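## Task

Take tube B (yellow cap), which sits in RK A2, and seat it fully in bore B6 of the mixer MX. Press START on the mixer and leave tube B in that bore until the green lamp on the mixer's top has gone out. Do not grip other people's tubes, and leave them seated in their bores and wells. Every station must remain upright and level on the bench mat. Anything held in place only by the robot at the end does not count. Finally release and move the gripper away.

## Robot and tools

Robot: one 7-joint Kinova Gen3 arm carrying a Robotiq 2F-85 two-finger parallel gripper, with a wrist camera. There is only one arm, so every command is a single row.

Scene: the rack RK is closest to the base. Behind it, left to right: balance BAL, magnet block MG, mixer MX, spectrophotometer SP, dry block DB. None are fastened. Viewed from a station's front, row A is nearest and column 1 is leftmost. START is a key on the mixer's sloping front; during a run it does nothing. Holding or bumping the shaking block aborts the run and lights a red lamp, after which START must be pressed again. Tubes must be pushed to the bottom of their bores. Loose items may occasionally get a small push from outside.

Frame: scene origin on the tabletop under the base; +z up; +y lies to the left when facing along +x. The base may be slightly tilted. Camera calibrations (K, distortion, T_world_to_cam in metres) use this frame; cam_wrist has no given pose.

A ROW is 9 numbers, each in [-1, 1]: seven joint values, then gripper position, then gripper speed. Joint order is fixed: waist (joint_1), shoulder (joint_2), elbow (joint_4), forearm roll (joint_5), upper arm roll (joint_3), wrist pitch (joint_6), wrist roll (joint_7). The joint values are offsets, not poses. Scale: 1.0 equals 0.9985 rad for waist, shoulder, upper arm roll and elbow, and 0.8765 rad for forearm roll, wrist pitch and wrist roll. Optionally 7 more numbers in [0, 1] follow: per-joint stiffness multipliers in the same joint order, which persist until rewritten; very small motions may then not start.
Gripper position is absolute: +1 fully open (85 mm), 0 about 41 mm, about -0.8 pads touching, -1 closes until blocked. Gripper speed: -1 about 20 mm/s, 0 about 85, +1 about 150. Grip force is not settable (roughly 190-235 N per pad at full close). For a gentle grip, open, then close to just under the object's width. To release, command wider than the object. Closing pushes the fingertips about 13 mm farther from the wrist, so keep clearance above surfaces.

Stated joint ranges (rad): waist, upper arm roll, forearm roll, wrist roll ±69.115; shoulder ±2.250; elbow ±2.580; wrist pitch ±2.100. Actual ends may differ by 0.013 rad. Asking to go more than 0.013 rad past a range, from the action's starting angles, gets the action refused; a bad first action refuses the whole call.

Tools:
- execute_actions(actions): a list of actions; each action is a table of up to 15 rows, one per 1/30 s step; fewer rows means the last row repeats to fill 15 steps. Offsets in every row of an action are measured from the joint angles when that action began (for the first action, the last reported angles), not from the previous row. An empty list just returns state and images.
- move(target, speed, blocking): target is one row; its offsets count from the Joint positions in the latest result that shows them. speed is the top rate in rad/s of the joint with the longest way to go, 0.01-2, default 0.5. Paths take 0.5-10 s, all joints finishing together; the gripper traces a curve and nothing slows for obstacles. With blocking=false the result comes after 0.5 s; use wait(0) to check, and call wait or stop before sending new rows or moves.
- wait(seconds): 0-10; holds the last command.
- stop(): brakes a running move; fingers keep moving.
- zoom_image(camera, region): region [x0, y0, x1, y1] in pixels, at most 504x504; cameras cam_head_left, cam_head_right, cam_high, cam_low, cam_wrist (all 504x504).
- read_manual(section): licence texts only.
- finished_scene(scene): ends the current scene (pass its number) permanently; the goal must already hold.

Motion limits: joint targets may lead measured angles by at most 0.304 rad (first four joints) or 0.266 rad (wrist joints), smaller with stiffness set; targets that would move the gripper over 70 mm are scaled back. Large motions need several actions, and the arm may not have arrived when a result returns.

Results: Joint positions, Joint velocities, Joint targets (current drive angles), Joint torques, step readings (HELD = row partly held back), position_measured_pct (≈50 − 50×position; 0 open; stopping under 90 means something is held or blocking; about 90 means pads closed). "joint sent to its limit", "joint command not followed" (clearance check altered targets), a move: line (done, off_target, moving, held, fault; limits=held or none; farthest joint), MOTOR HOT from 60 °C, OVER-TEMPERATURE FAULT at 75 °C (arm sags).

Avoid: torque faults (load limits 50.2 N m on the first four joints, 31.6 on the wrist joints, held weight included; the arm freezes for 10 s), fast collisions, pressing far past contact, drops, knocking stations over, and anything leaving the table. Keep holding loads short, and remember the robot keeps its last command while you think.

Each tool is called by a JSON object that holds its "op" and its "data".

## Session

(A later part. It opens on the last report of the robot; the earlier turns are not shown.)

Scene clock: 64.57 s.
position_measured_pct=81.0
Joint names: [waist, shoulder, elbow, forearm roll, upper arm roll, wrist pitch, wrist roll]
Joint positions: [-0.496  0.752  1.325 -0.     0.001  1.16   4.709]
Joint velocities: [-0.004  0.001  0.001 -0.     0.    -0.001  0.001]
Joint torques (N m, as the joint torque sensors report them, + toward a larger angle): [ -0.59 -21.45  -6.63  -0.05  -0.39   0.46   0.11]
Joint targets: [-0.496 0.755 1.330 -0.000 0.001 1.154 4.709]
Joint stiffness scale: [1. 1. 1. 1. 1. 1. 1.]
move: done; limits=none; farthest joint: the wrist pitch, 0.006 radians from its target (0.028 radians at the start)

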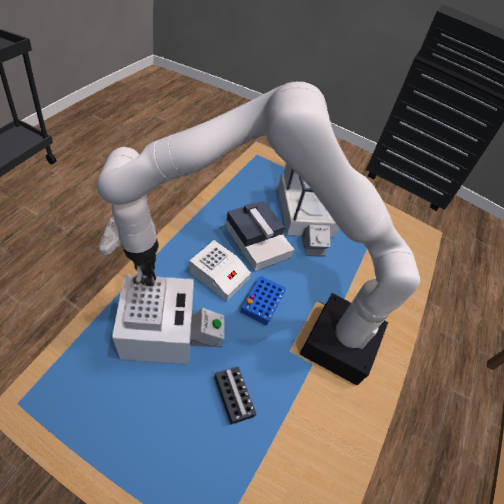

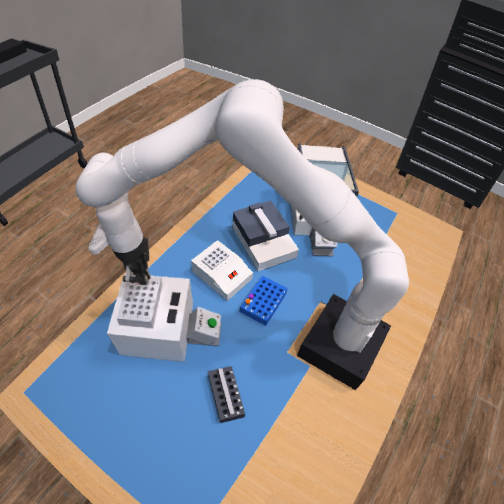

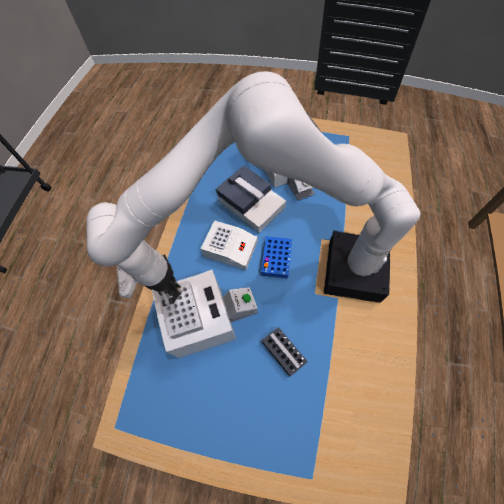

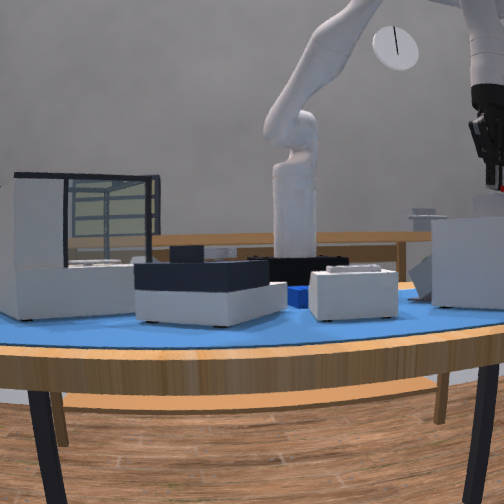

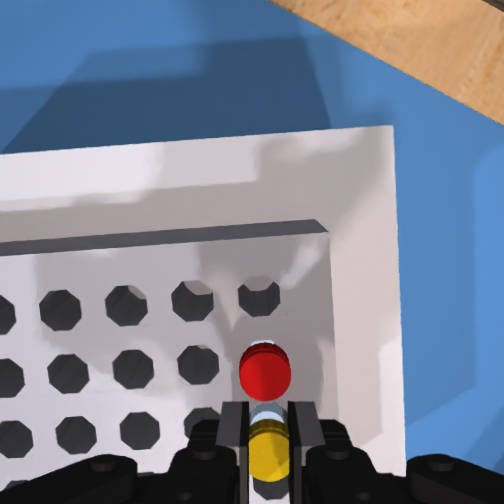

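{"op": "move", "data": {"target": [0,0.0075,0.0102,0,0,-0.019,0,-0.68,-0.5], "speed": 0.03}}

{"op": "move", "data": {"target": [0,0,0,0,0,0,0,-0.4,-0.5]}}

{"op": "move", "data": {"target": [0,-0.026,-0.005,0,0,0.034,0,-0.4,0], "speed": 0.05}}

{"op": "move", "data": {"target": [0,0,0,0,0,0,0,-0.85,0]}}

{"op": "move", "data": {"target": [0,0.014,0.015,0,0,-0.03,0,-0.85,0], "speed": 0.025}}

Scene clock: 69.87 s.
position_measured_pct=81.0
Joint names: [waist, shoulder, elbow, forearm roll, upper arm roll, wrist pitch, wrist roll]
Joint positions: [-0.496  0.756  1.33  -0.     0.001  1.151  4.709]
Joint velocities: [ 0.     0.     0.001  0.     0.    -0.001 -0.   ]
Joint torques (N m, as the joint torque sensors report them, + toward a larger angle): [ -0.59 -21.37  -6.4    0.01  -0.37   0.44   0.06]
Joint targets: [-0.496 0.759 1.335 -0.000 0.001 1.144 4.709]
Joint stiffness scale: [1. 1. 1. 1. 1. 1. 1.]
move: done; limits=none; farthest joint: the wrist pitch, 0.007 radians from its target (0.017 radians at the start)

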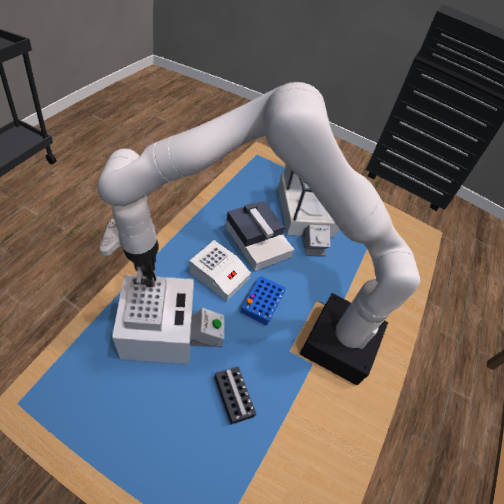

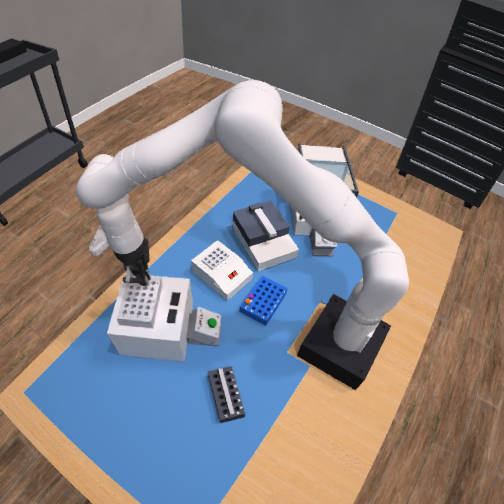

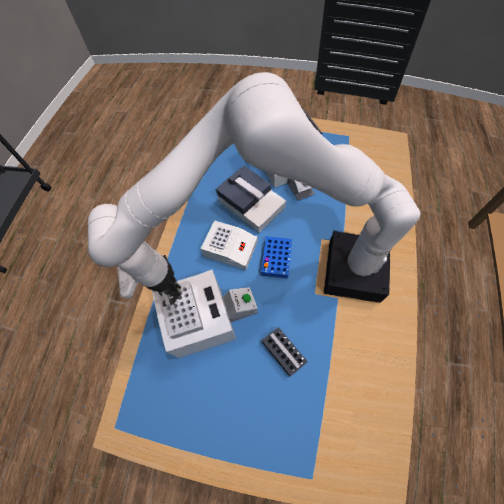

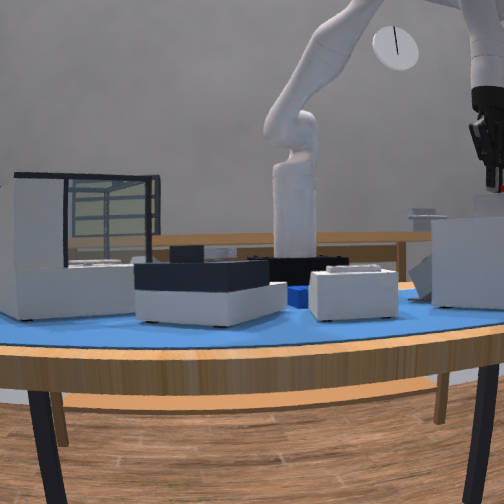

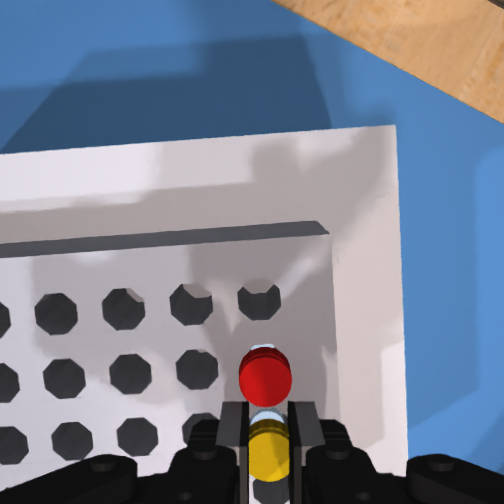

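Scene clock: 70.40 s.
position_measured_pct=69.8
Joint names: [waist, shoulder, elbow, forearm roll, upper arm roll, wrist pitch, wrist roll]
Joint positions: [-0.496  0.756  1.33  -0.     0.001  1.151  4.709]
Joint velocities: [-0.001 -0.001 -0.001 -0.     0.    -0.     0.002]
Joint torques (N m, as the joint torque sensors report them, + toward a larger angle): [ -0.03 -21.61  -6.69   0.21   0.13   0.32   0.11]
Joint targets: [-0.496 0.756 1.330 -0.000 0.001 1.151 4.709]
Joint stiffness scale: [1. 1. 1. 1. 1. 1. 1.]
move: done; limits=none; farthest joint: the waist, 0.000 radians from its target (0.000 radians at the start)

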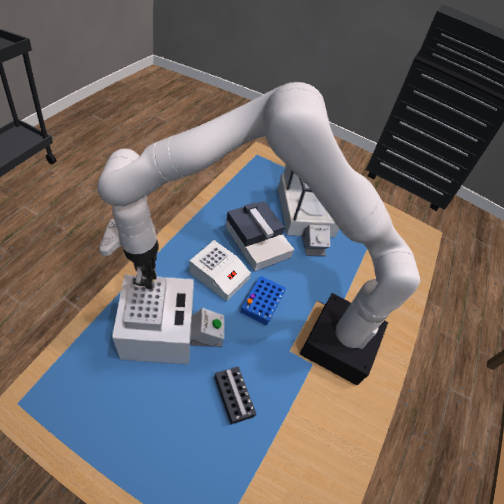

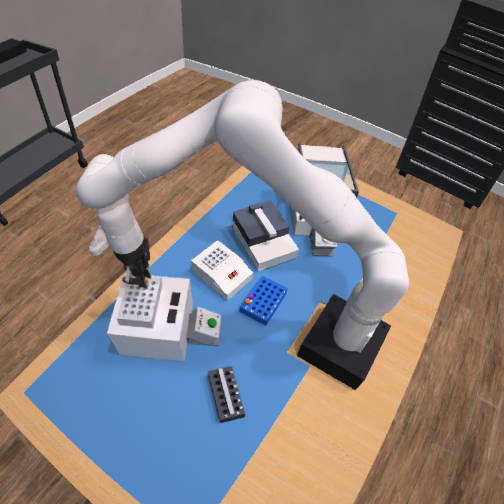

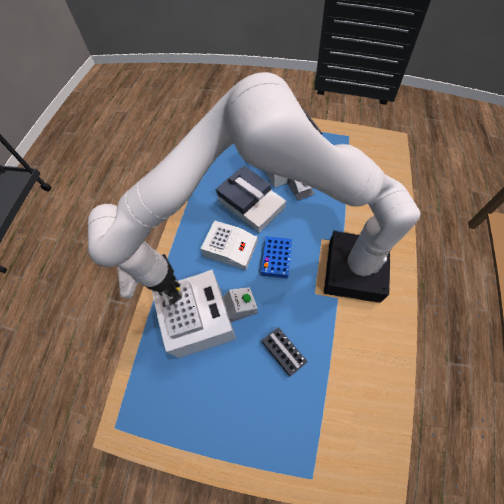

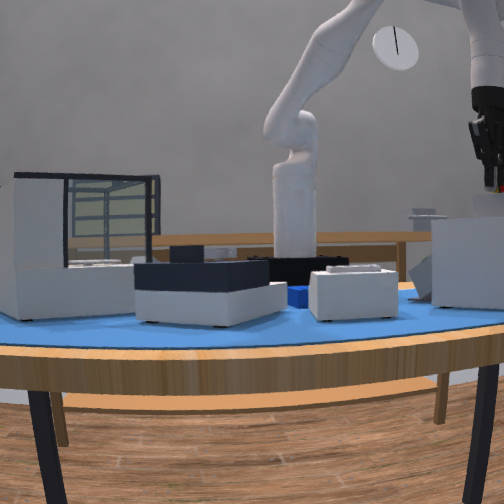

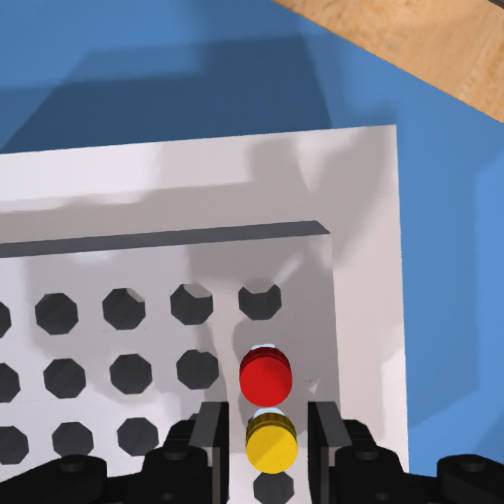

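Scene clock: 71.33 s.
position_measured_pct=69.8
Joint names: [waist, shoulder, elbow, forearm roll, upper arm roll, wrist pitch, wrist roll]
Joint positions: [-0.496  0.733  1.329 -0.     0.001  1.173  4.709]
Joint velocities: [ 0.    -0.002 -0.001  0.001  0.    -0.     0.   ]
Joint torques (N m, as the joint torque sensors report them, + toward a larger angle): [ -0.11 -21.37  -6.77   0.24   0.23   0.25   0.2 ]
Joint targets: [-0.496 0.730 1.325 -0.000 0.001 1.180 4.709]
Joint stiffness scale: [1. 1. 1. 1. 1. 1. 1.]
move: done; limits=none; farthest joint: the wrist pitch, 0.008 radians from its target (0.030 radians at the start)

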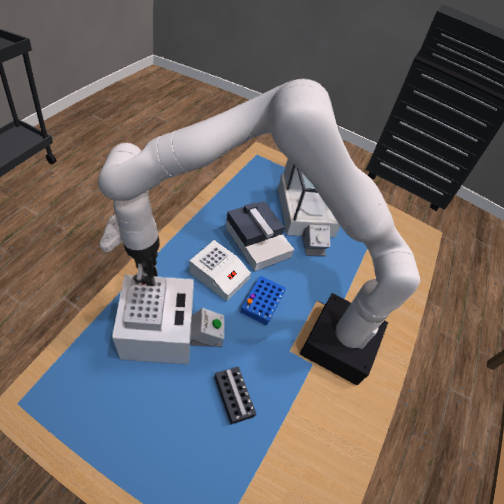

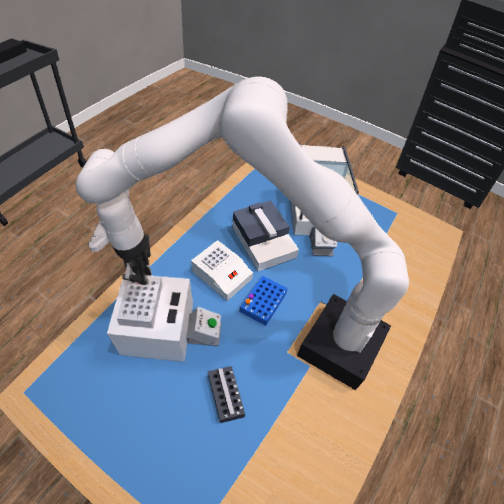

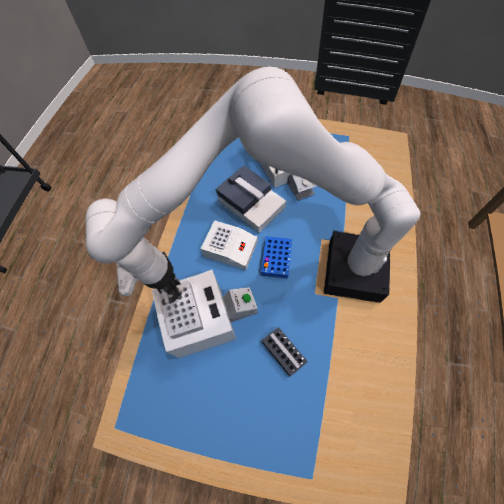

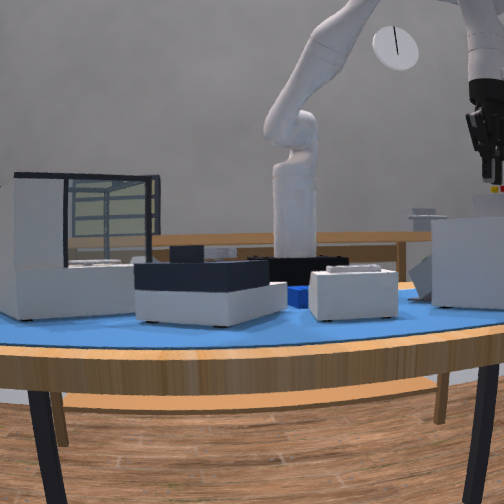

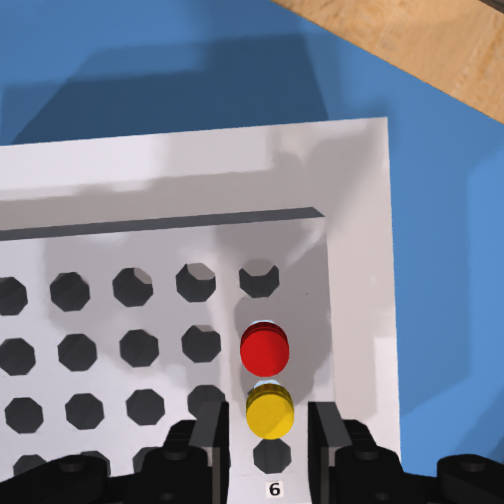

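Scene clock: 71.83 s.
position_measured_pct=90.5
Joint names: [waist, shoulder, elbow, forearm roll, upper arm roll, wrist pitch, wrist roll]
Joint positions: [-0.496  0.733  1.329 -0.     0.001  1.173  4.709]
Joint velocities: [ 0.002 -0.001 -0.001 -0.001  0.     0.    -0.001]
Joint torques (N m, as the joint torque sensors report them, + toward a larger angle): [ -0.01 -21.2   -6.76   0.34   0.13   0.23   0.09]
Joint targets: [-0.496 0.733 1.329 -0.000 0.001 1.173 4.709]
Joint stiffness scale: [1. 1. 1. 1. 1. 1. 1.]
move: done; limits=none; farthest joint: the waist, 0.000 radians from its target (0.000 radians at the start)

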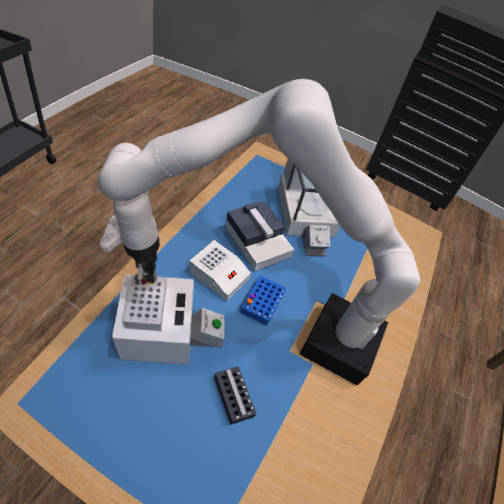

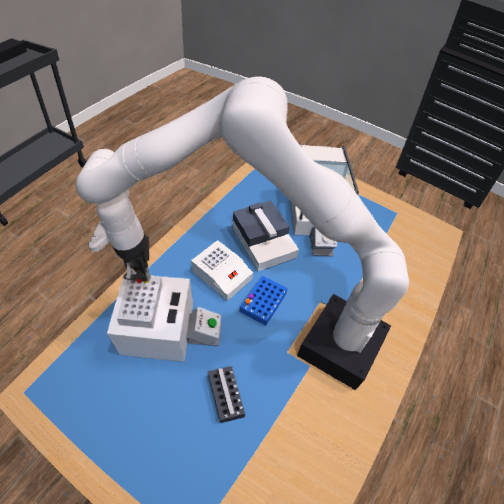

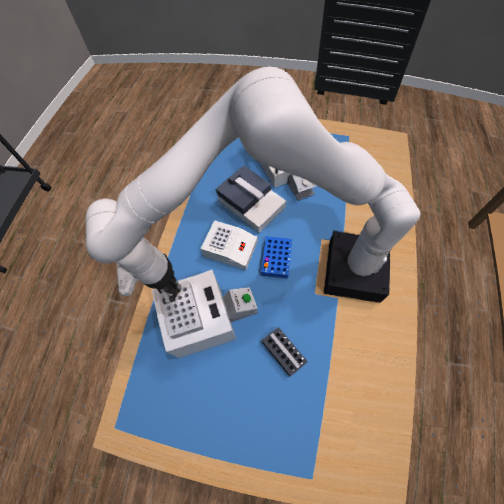

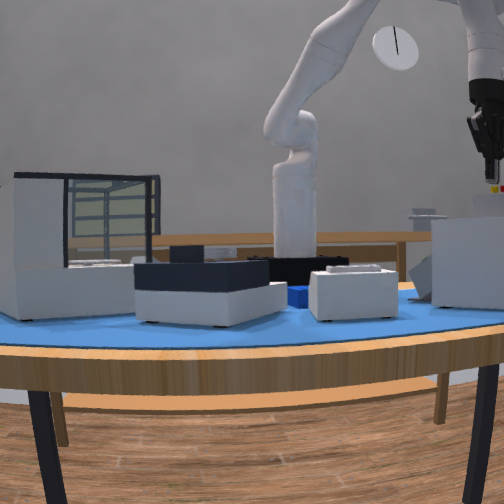

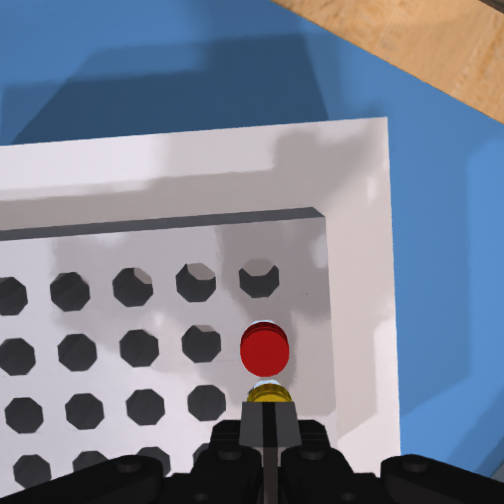

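Scene clock: 73.10 s.
position_measured_pct=90.5
Joint names: [waist, shoulder, elbow, forearm roll, upper arm roll, wrist pitch, wrist roll]
Joint positions: [-0.496  0.739  1.336 -0.     0.001  1.158  4.709]
Joint velocities: [-0.001  0.001 -0.     0.001  0.    -0.     0.   ]
Joint torques (N m, as the joint torque sensors report them, + toward a larger angle): [  0.07 -15.16  -4.89   0.28   0.17  -0.77   0.16]
Joint targets: [-0.496 0.747 1.344 -0.000 0.001 1.147 4.709]
Joint stiffness scale: [1. 1. 1. 1. 1. 1. 1.]
move: off_target; limits=none; farthest joint: the wrist pitch, 0.011 radians from its target (0.026 radians at the start)

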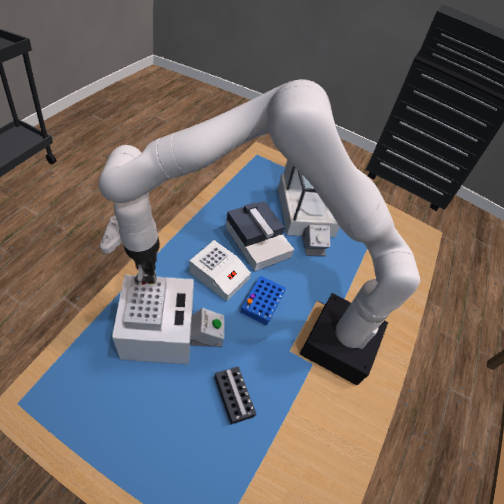

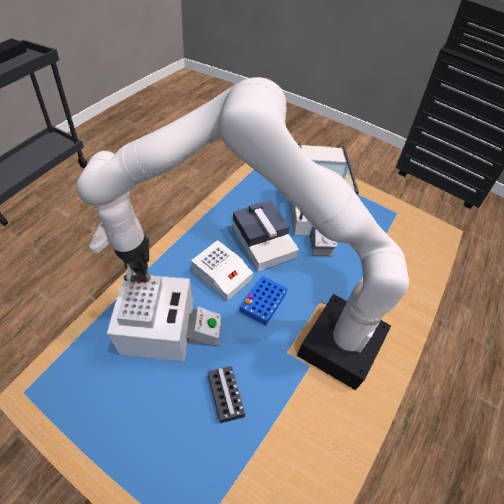

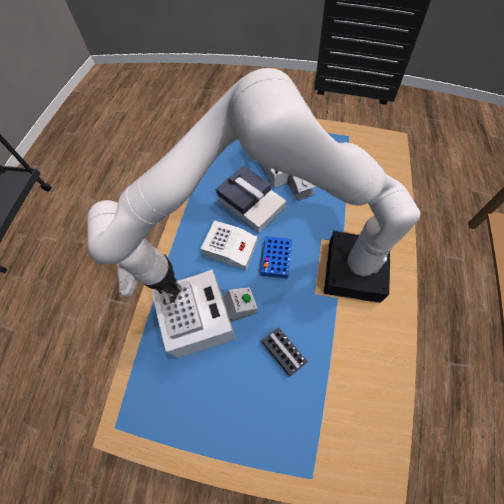

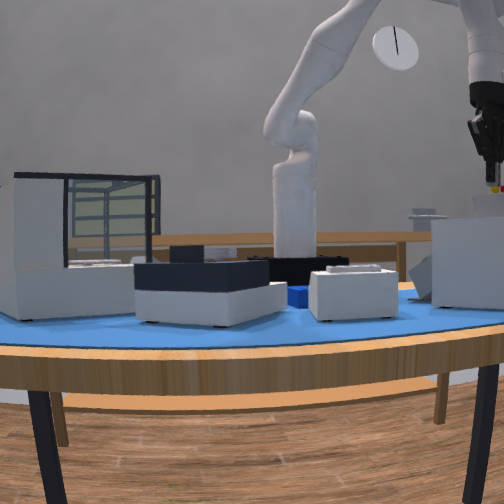

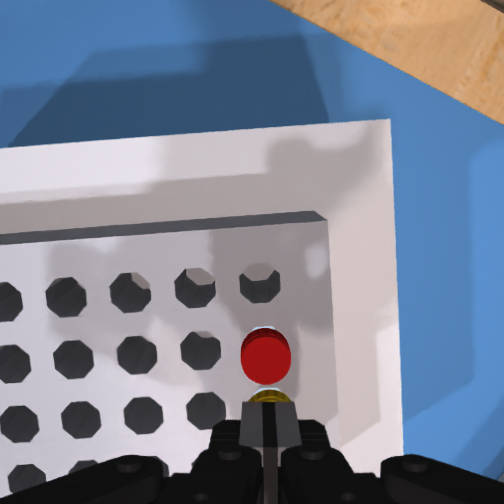

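{"op": "execute_actions", "data": {"actions": []}}

{"op": "move", "data": {"target": [0,-0.1,0,0,0,0.07,0,-0.85,0], "speed": 0.2}}

{"op": "move", "data": {"target": [-0.115,-0.43,0.71,0,0,-0.59,0,-0.85,0]}}

{"op": "move", "data": {"target": [0,0.25,0.45,0,0,-0.95,0,-0.85,0]}}

Scene clock: 82.30 s.
position_measured_pct=90.5
Joint names: [waist, shoulder, elbow, forearm roll, upper arm roll, wrist pitch, wrist roll]
Joint positions: [-0.496  0.739  1.336 -0.     0.001  1.158  4.709]
Joint velocities: [-0.    -0.001  0.     0.    -0.001 -0.    -0.   ]
Joint torques (N m, as the joint torque sensors report them, + toward a larger angle): [  0.09 -15.18  -4.79   0.28   0.15  -0.69   0.17]
Joint targets: [-0.496 0.747 1.344 -0.000 0.001 1.147 4.709]
Joint stiffness scale: [1. 1. 1. 1. 1. 1. 1.]

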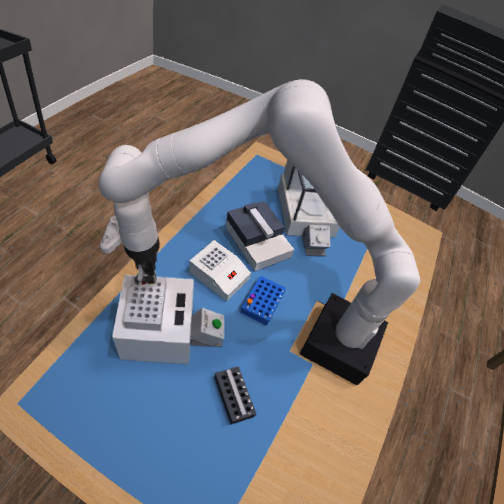

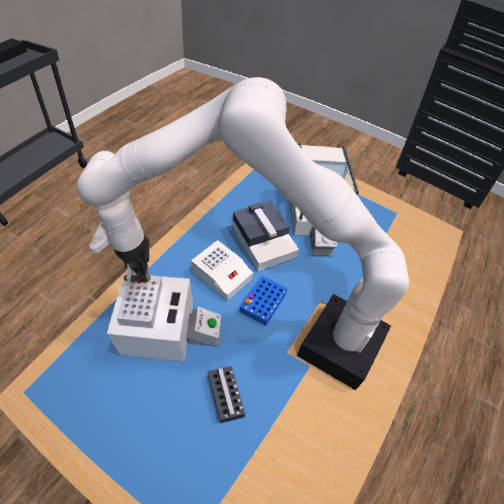

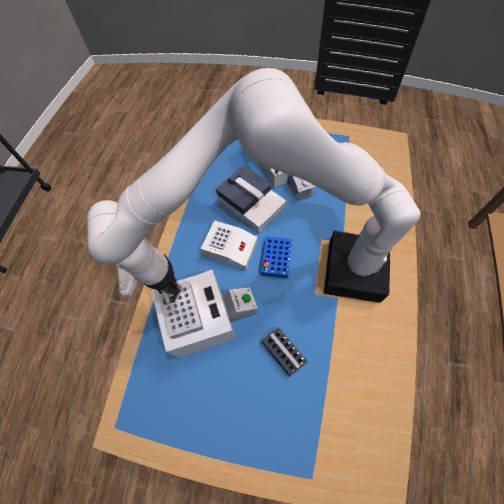

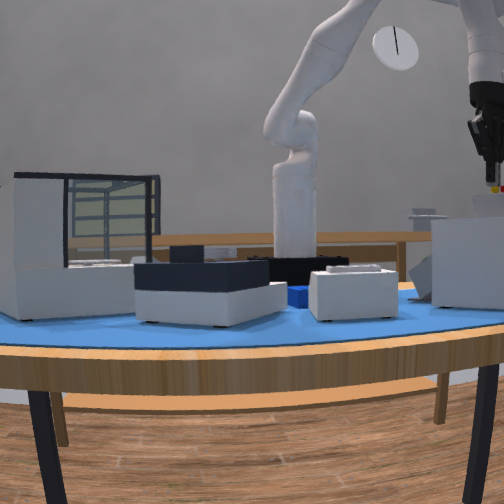

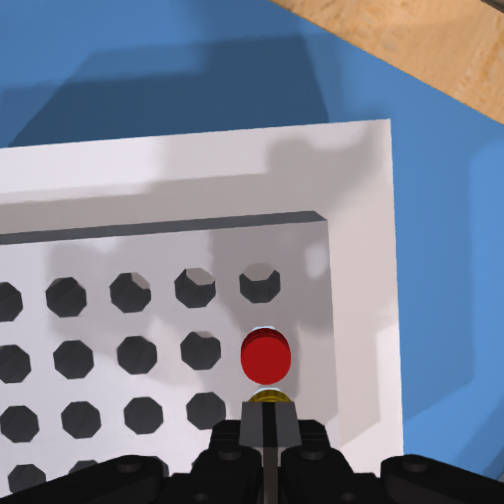

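Scene clock: 83.30 s.
position_measured_pct=90.5
Joint names: [waist, shoulder, elbow, forearm roll, upper arm roll, wrist pitch, wrist roll]
Joint positions: [-0.496  0.642  1.336 -0.     0.001  1.212  4.709]
Joint velocities: [ 0.002 -0.002 -0.    -0.    -0.     0.002 -0.001]
Joint torques (N m, as the joint torque sensors report them, + toward a larger angle): [ -0.01 -20.41  -7.41   0.32   0.16   0.16   0.09]
Joint targets: [-0.496 0.639 1.336 -0.000 0.001 1.219 4.709]
Joint stiffness scale: [1. 1. 1. 1. 1. 1. 1.]
move: done; limits=none; farthest joint: the wrist pitch, 0.007 radians from its target (0.061 radians at the start)

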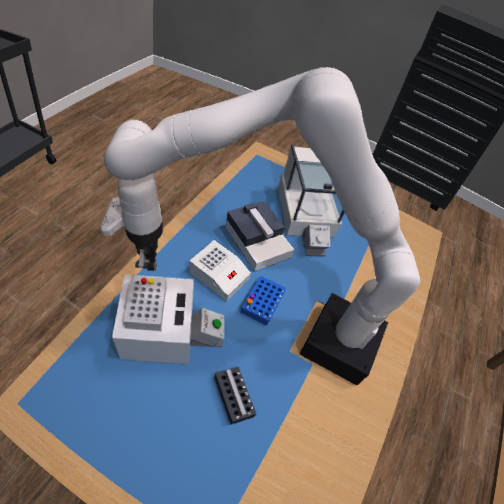

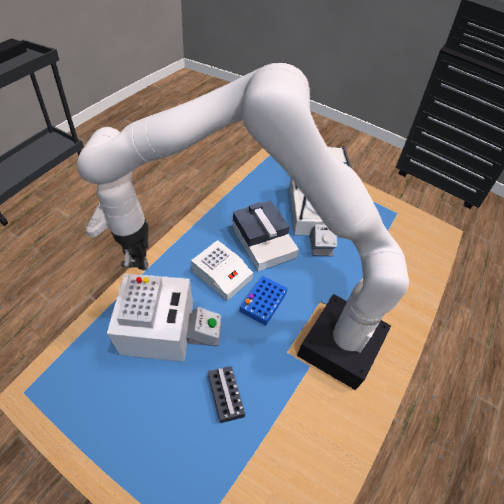

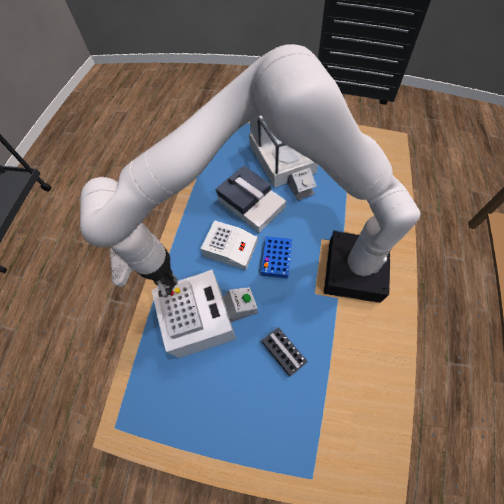

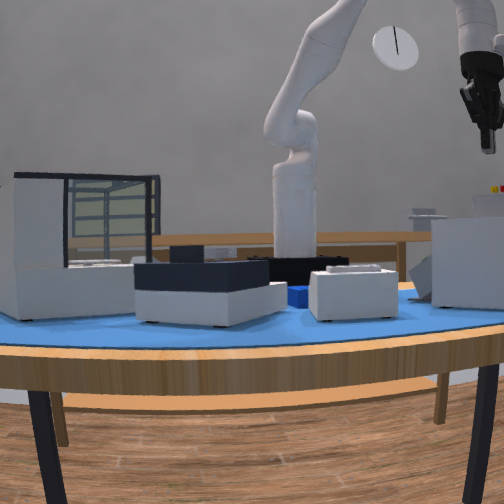

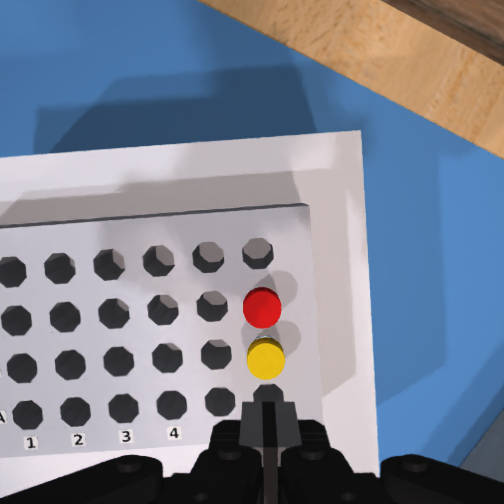

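Scene clock: 85.33 s.
position_measured_pct=90.5
Joint names: [waist, shoulder, elbow, forearm roll, upper arm roll, wrist pitch, wrist roll]
Joint positions: [-0.607  0.216  2.04  -0.     0.001  0.702  4.709]
Joint velocities: [-0.    -0.002  0.     0.002  0.    -0.002 -0.   ]
Joint torques (N m, as the joint torque sensors report them, + toward a larger angle): [ -0.13 -12.04  -6.72   0.29  -0.08  -0.49   0.14]
Joint targets: [-0.611 0.213 2.045 -0.000 0.001 0.695 4.709]
Joint stiffness scale: [1. 1. 1. 1. 1. 1. 1.]
move: done; limits=none; farthest joint: the wrist pitch, 0.007 radians from its target (0.517 radians at the start)

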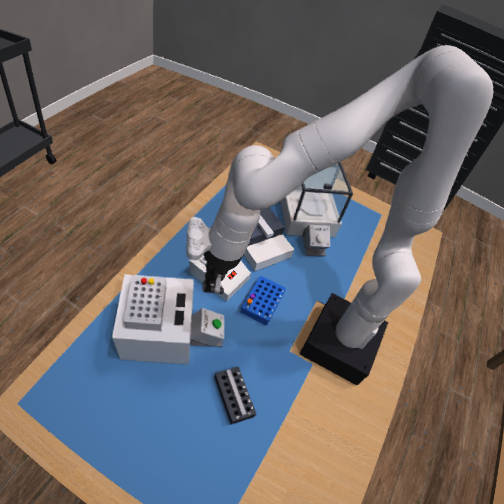

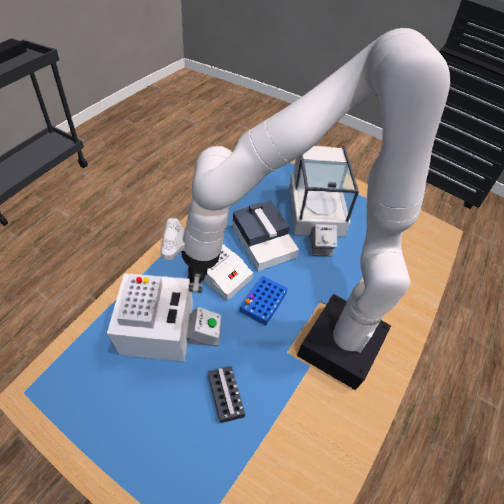

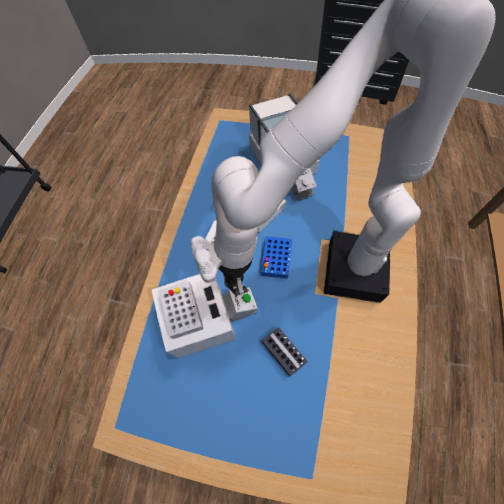

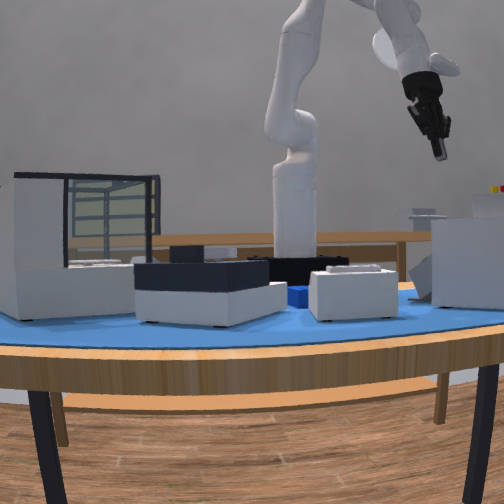

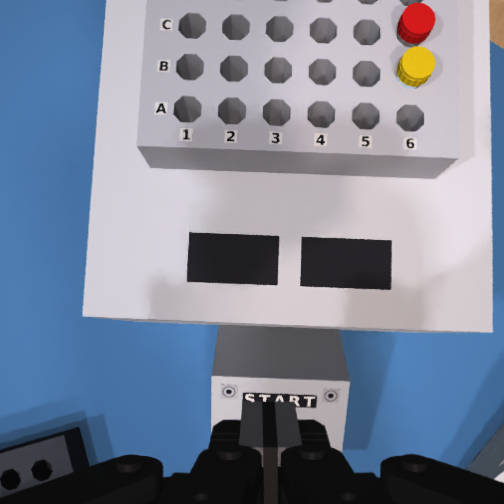

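Scene clock: 87.50 s.
position_measured_pct=90.5
Joint names: [waist, shoulder, elbow, forearm roll, upper arm roll, wrist pitch, wrist roll]
Joint positions: [-0.607  0.462  2.485 -0.     0.001 -0.123  4.709]
Joint velocities: [ 0.     0.003  0.002 -0.    -0.    -0.001  0.001]
Joint torques (N m, as the joint torque sensors report them, + toward a larger angle): [ -0.13 -12.34  -2.     0.2    0.06  -0.79   0.14]
Joint targets: [-0.607 0.465 2.490 -0.000 0.001 -0.131 4.709]
Joint stiffness scale: [1. 1. 1. 1. 1. 1. 1.]
move: done; limits=none; farthest joint: the wrist pitch, 0.007 radians from its target (0.833 radians at the start)

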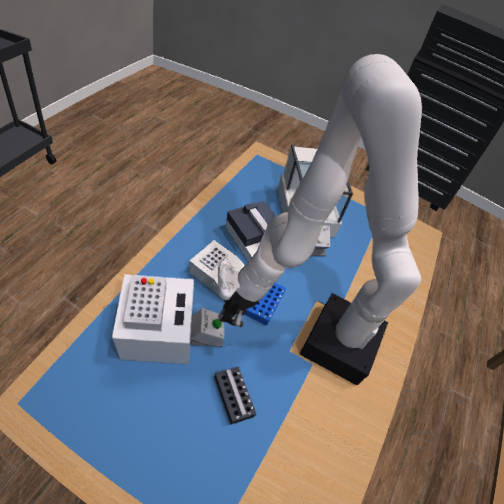

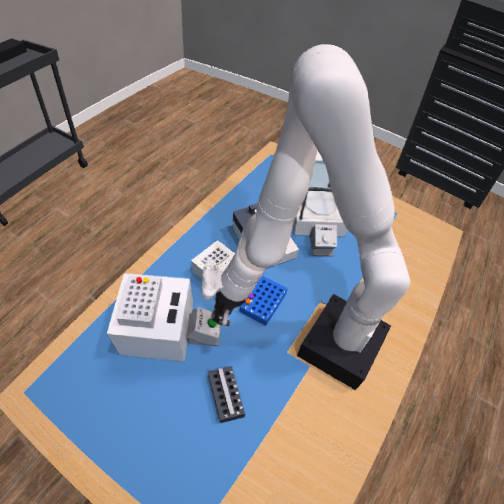

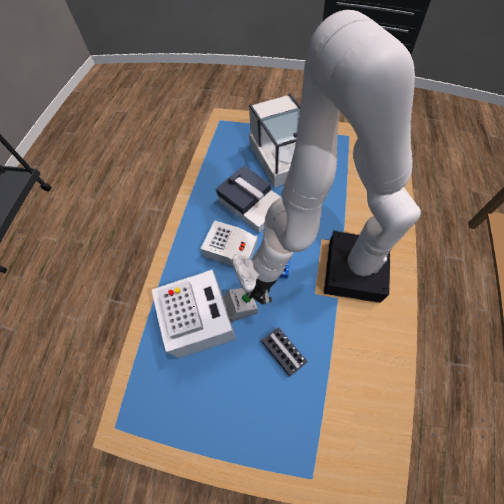

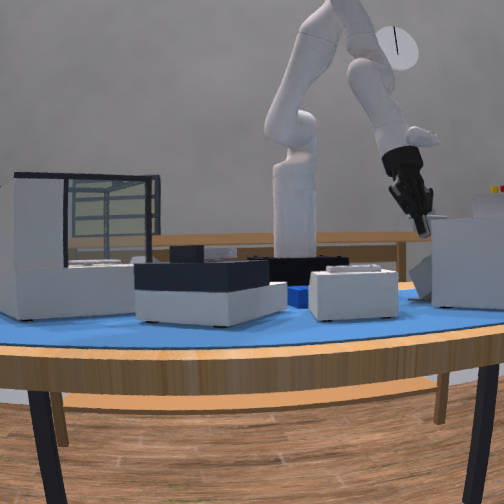

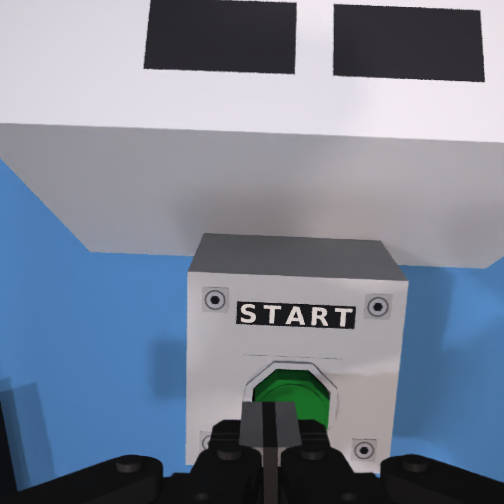

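{"op": "move", "data": {"target": [0.026,0.09,0.008,0,0,-0.06,0,-0.85,0], "speed": 0.15}}

Scene clock: 93.20 s.
position_measured_pct=90.5
Joint names: [waist, shoulder, elbow, forearm roll, upper arm roll, wrist pitch, wrist roll]
Joint positions: [-0.585  0.549  2.488 -0.     0.001 -0.169  4.709]
Joint velocities: [-0.002  0.004 -0.     0.001  0.    -0.001  0.001]
Joint torques (N m, as the joint torque sensors report them, + toward a larger angle): [  0.17 -12.55  -1.02   0.2    0.05  -0.68   0.11]
Joint targets: [-0.581 0.552 2.493 -0.000 0.001 -0.176 4.709]
Joint stiffness scale: [1. 1. 1. 1. 1. 1. 1.]
move: done; limits=none; farthest joint: the wrist pitch, 0.007 radians from its target (0.052 radians at the start)

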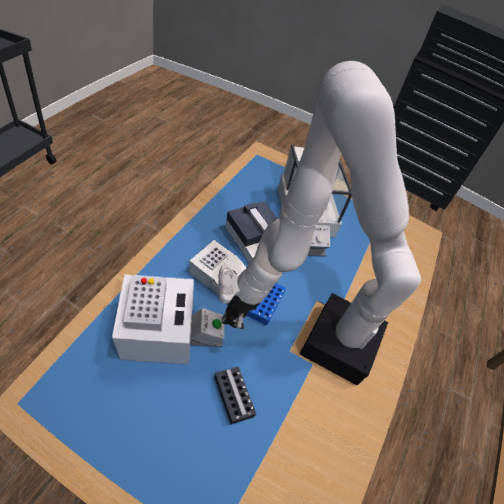

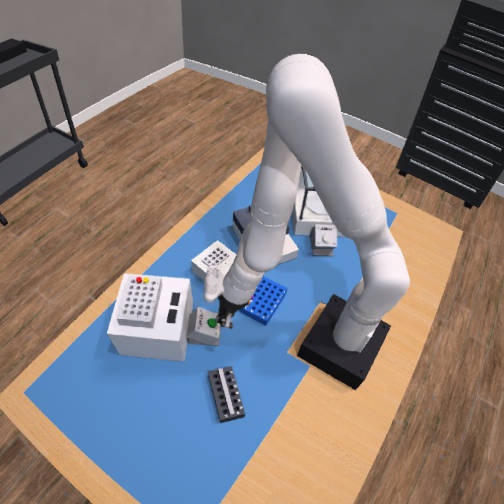

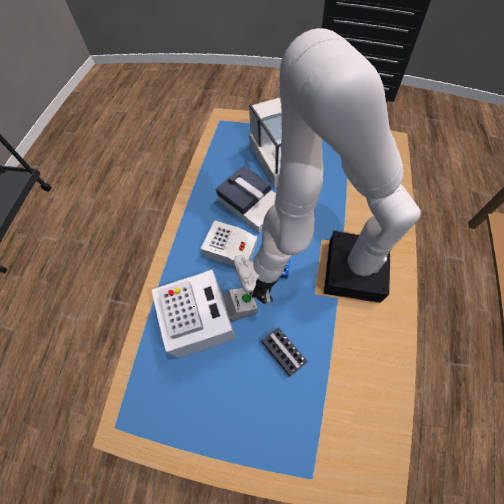

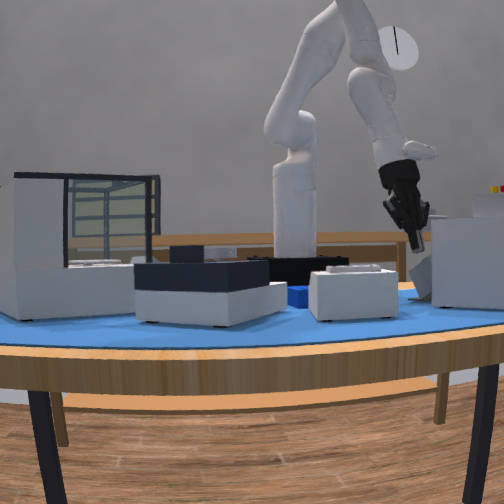

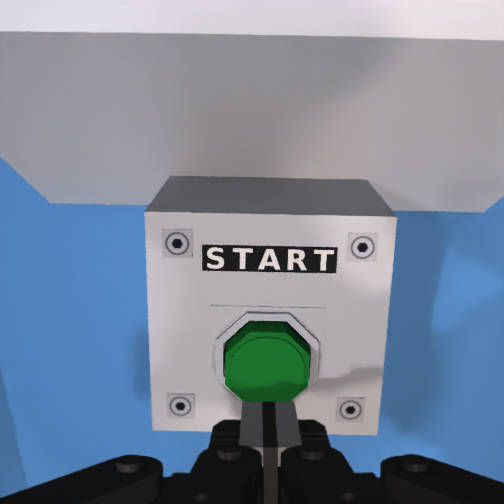

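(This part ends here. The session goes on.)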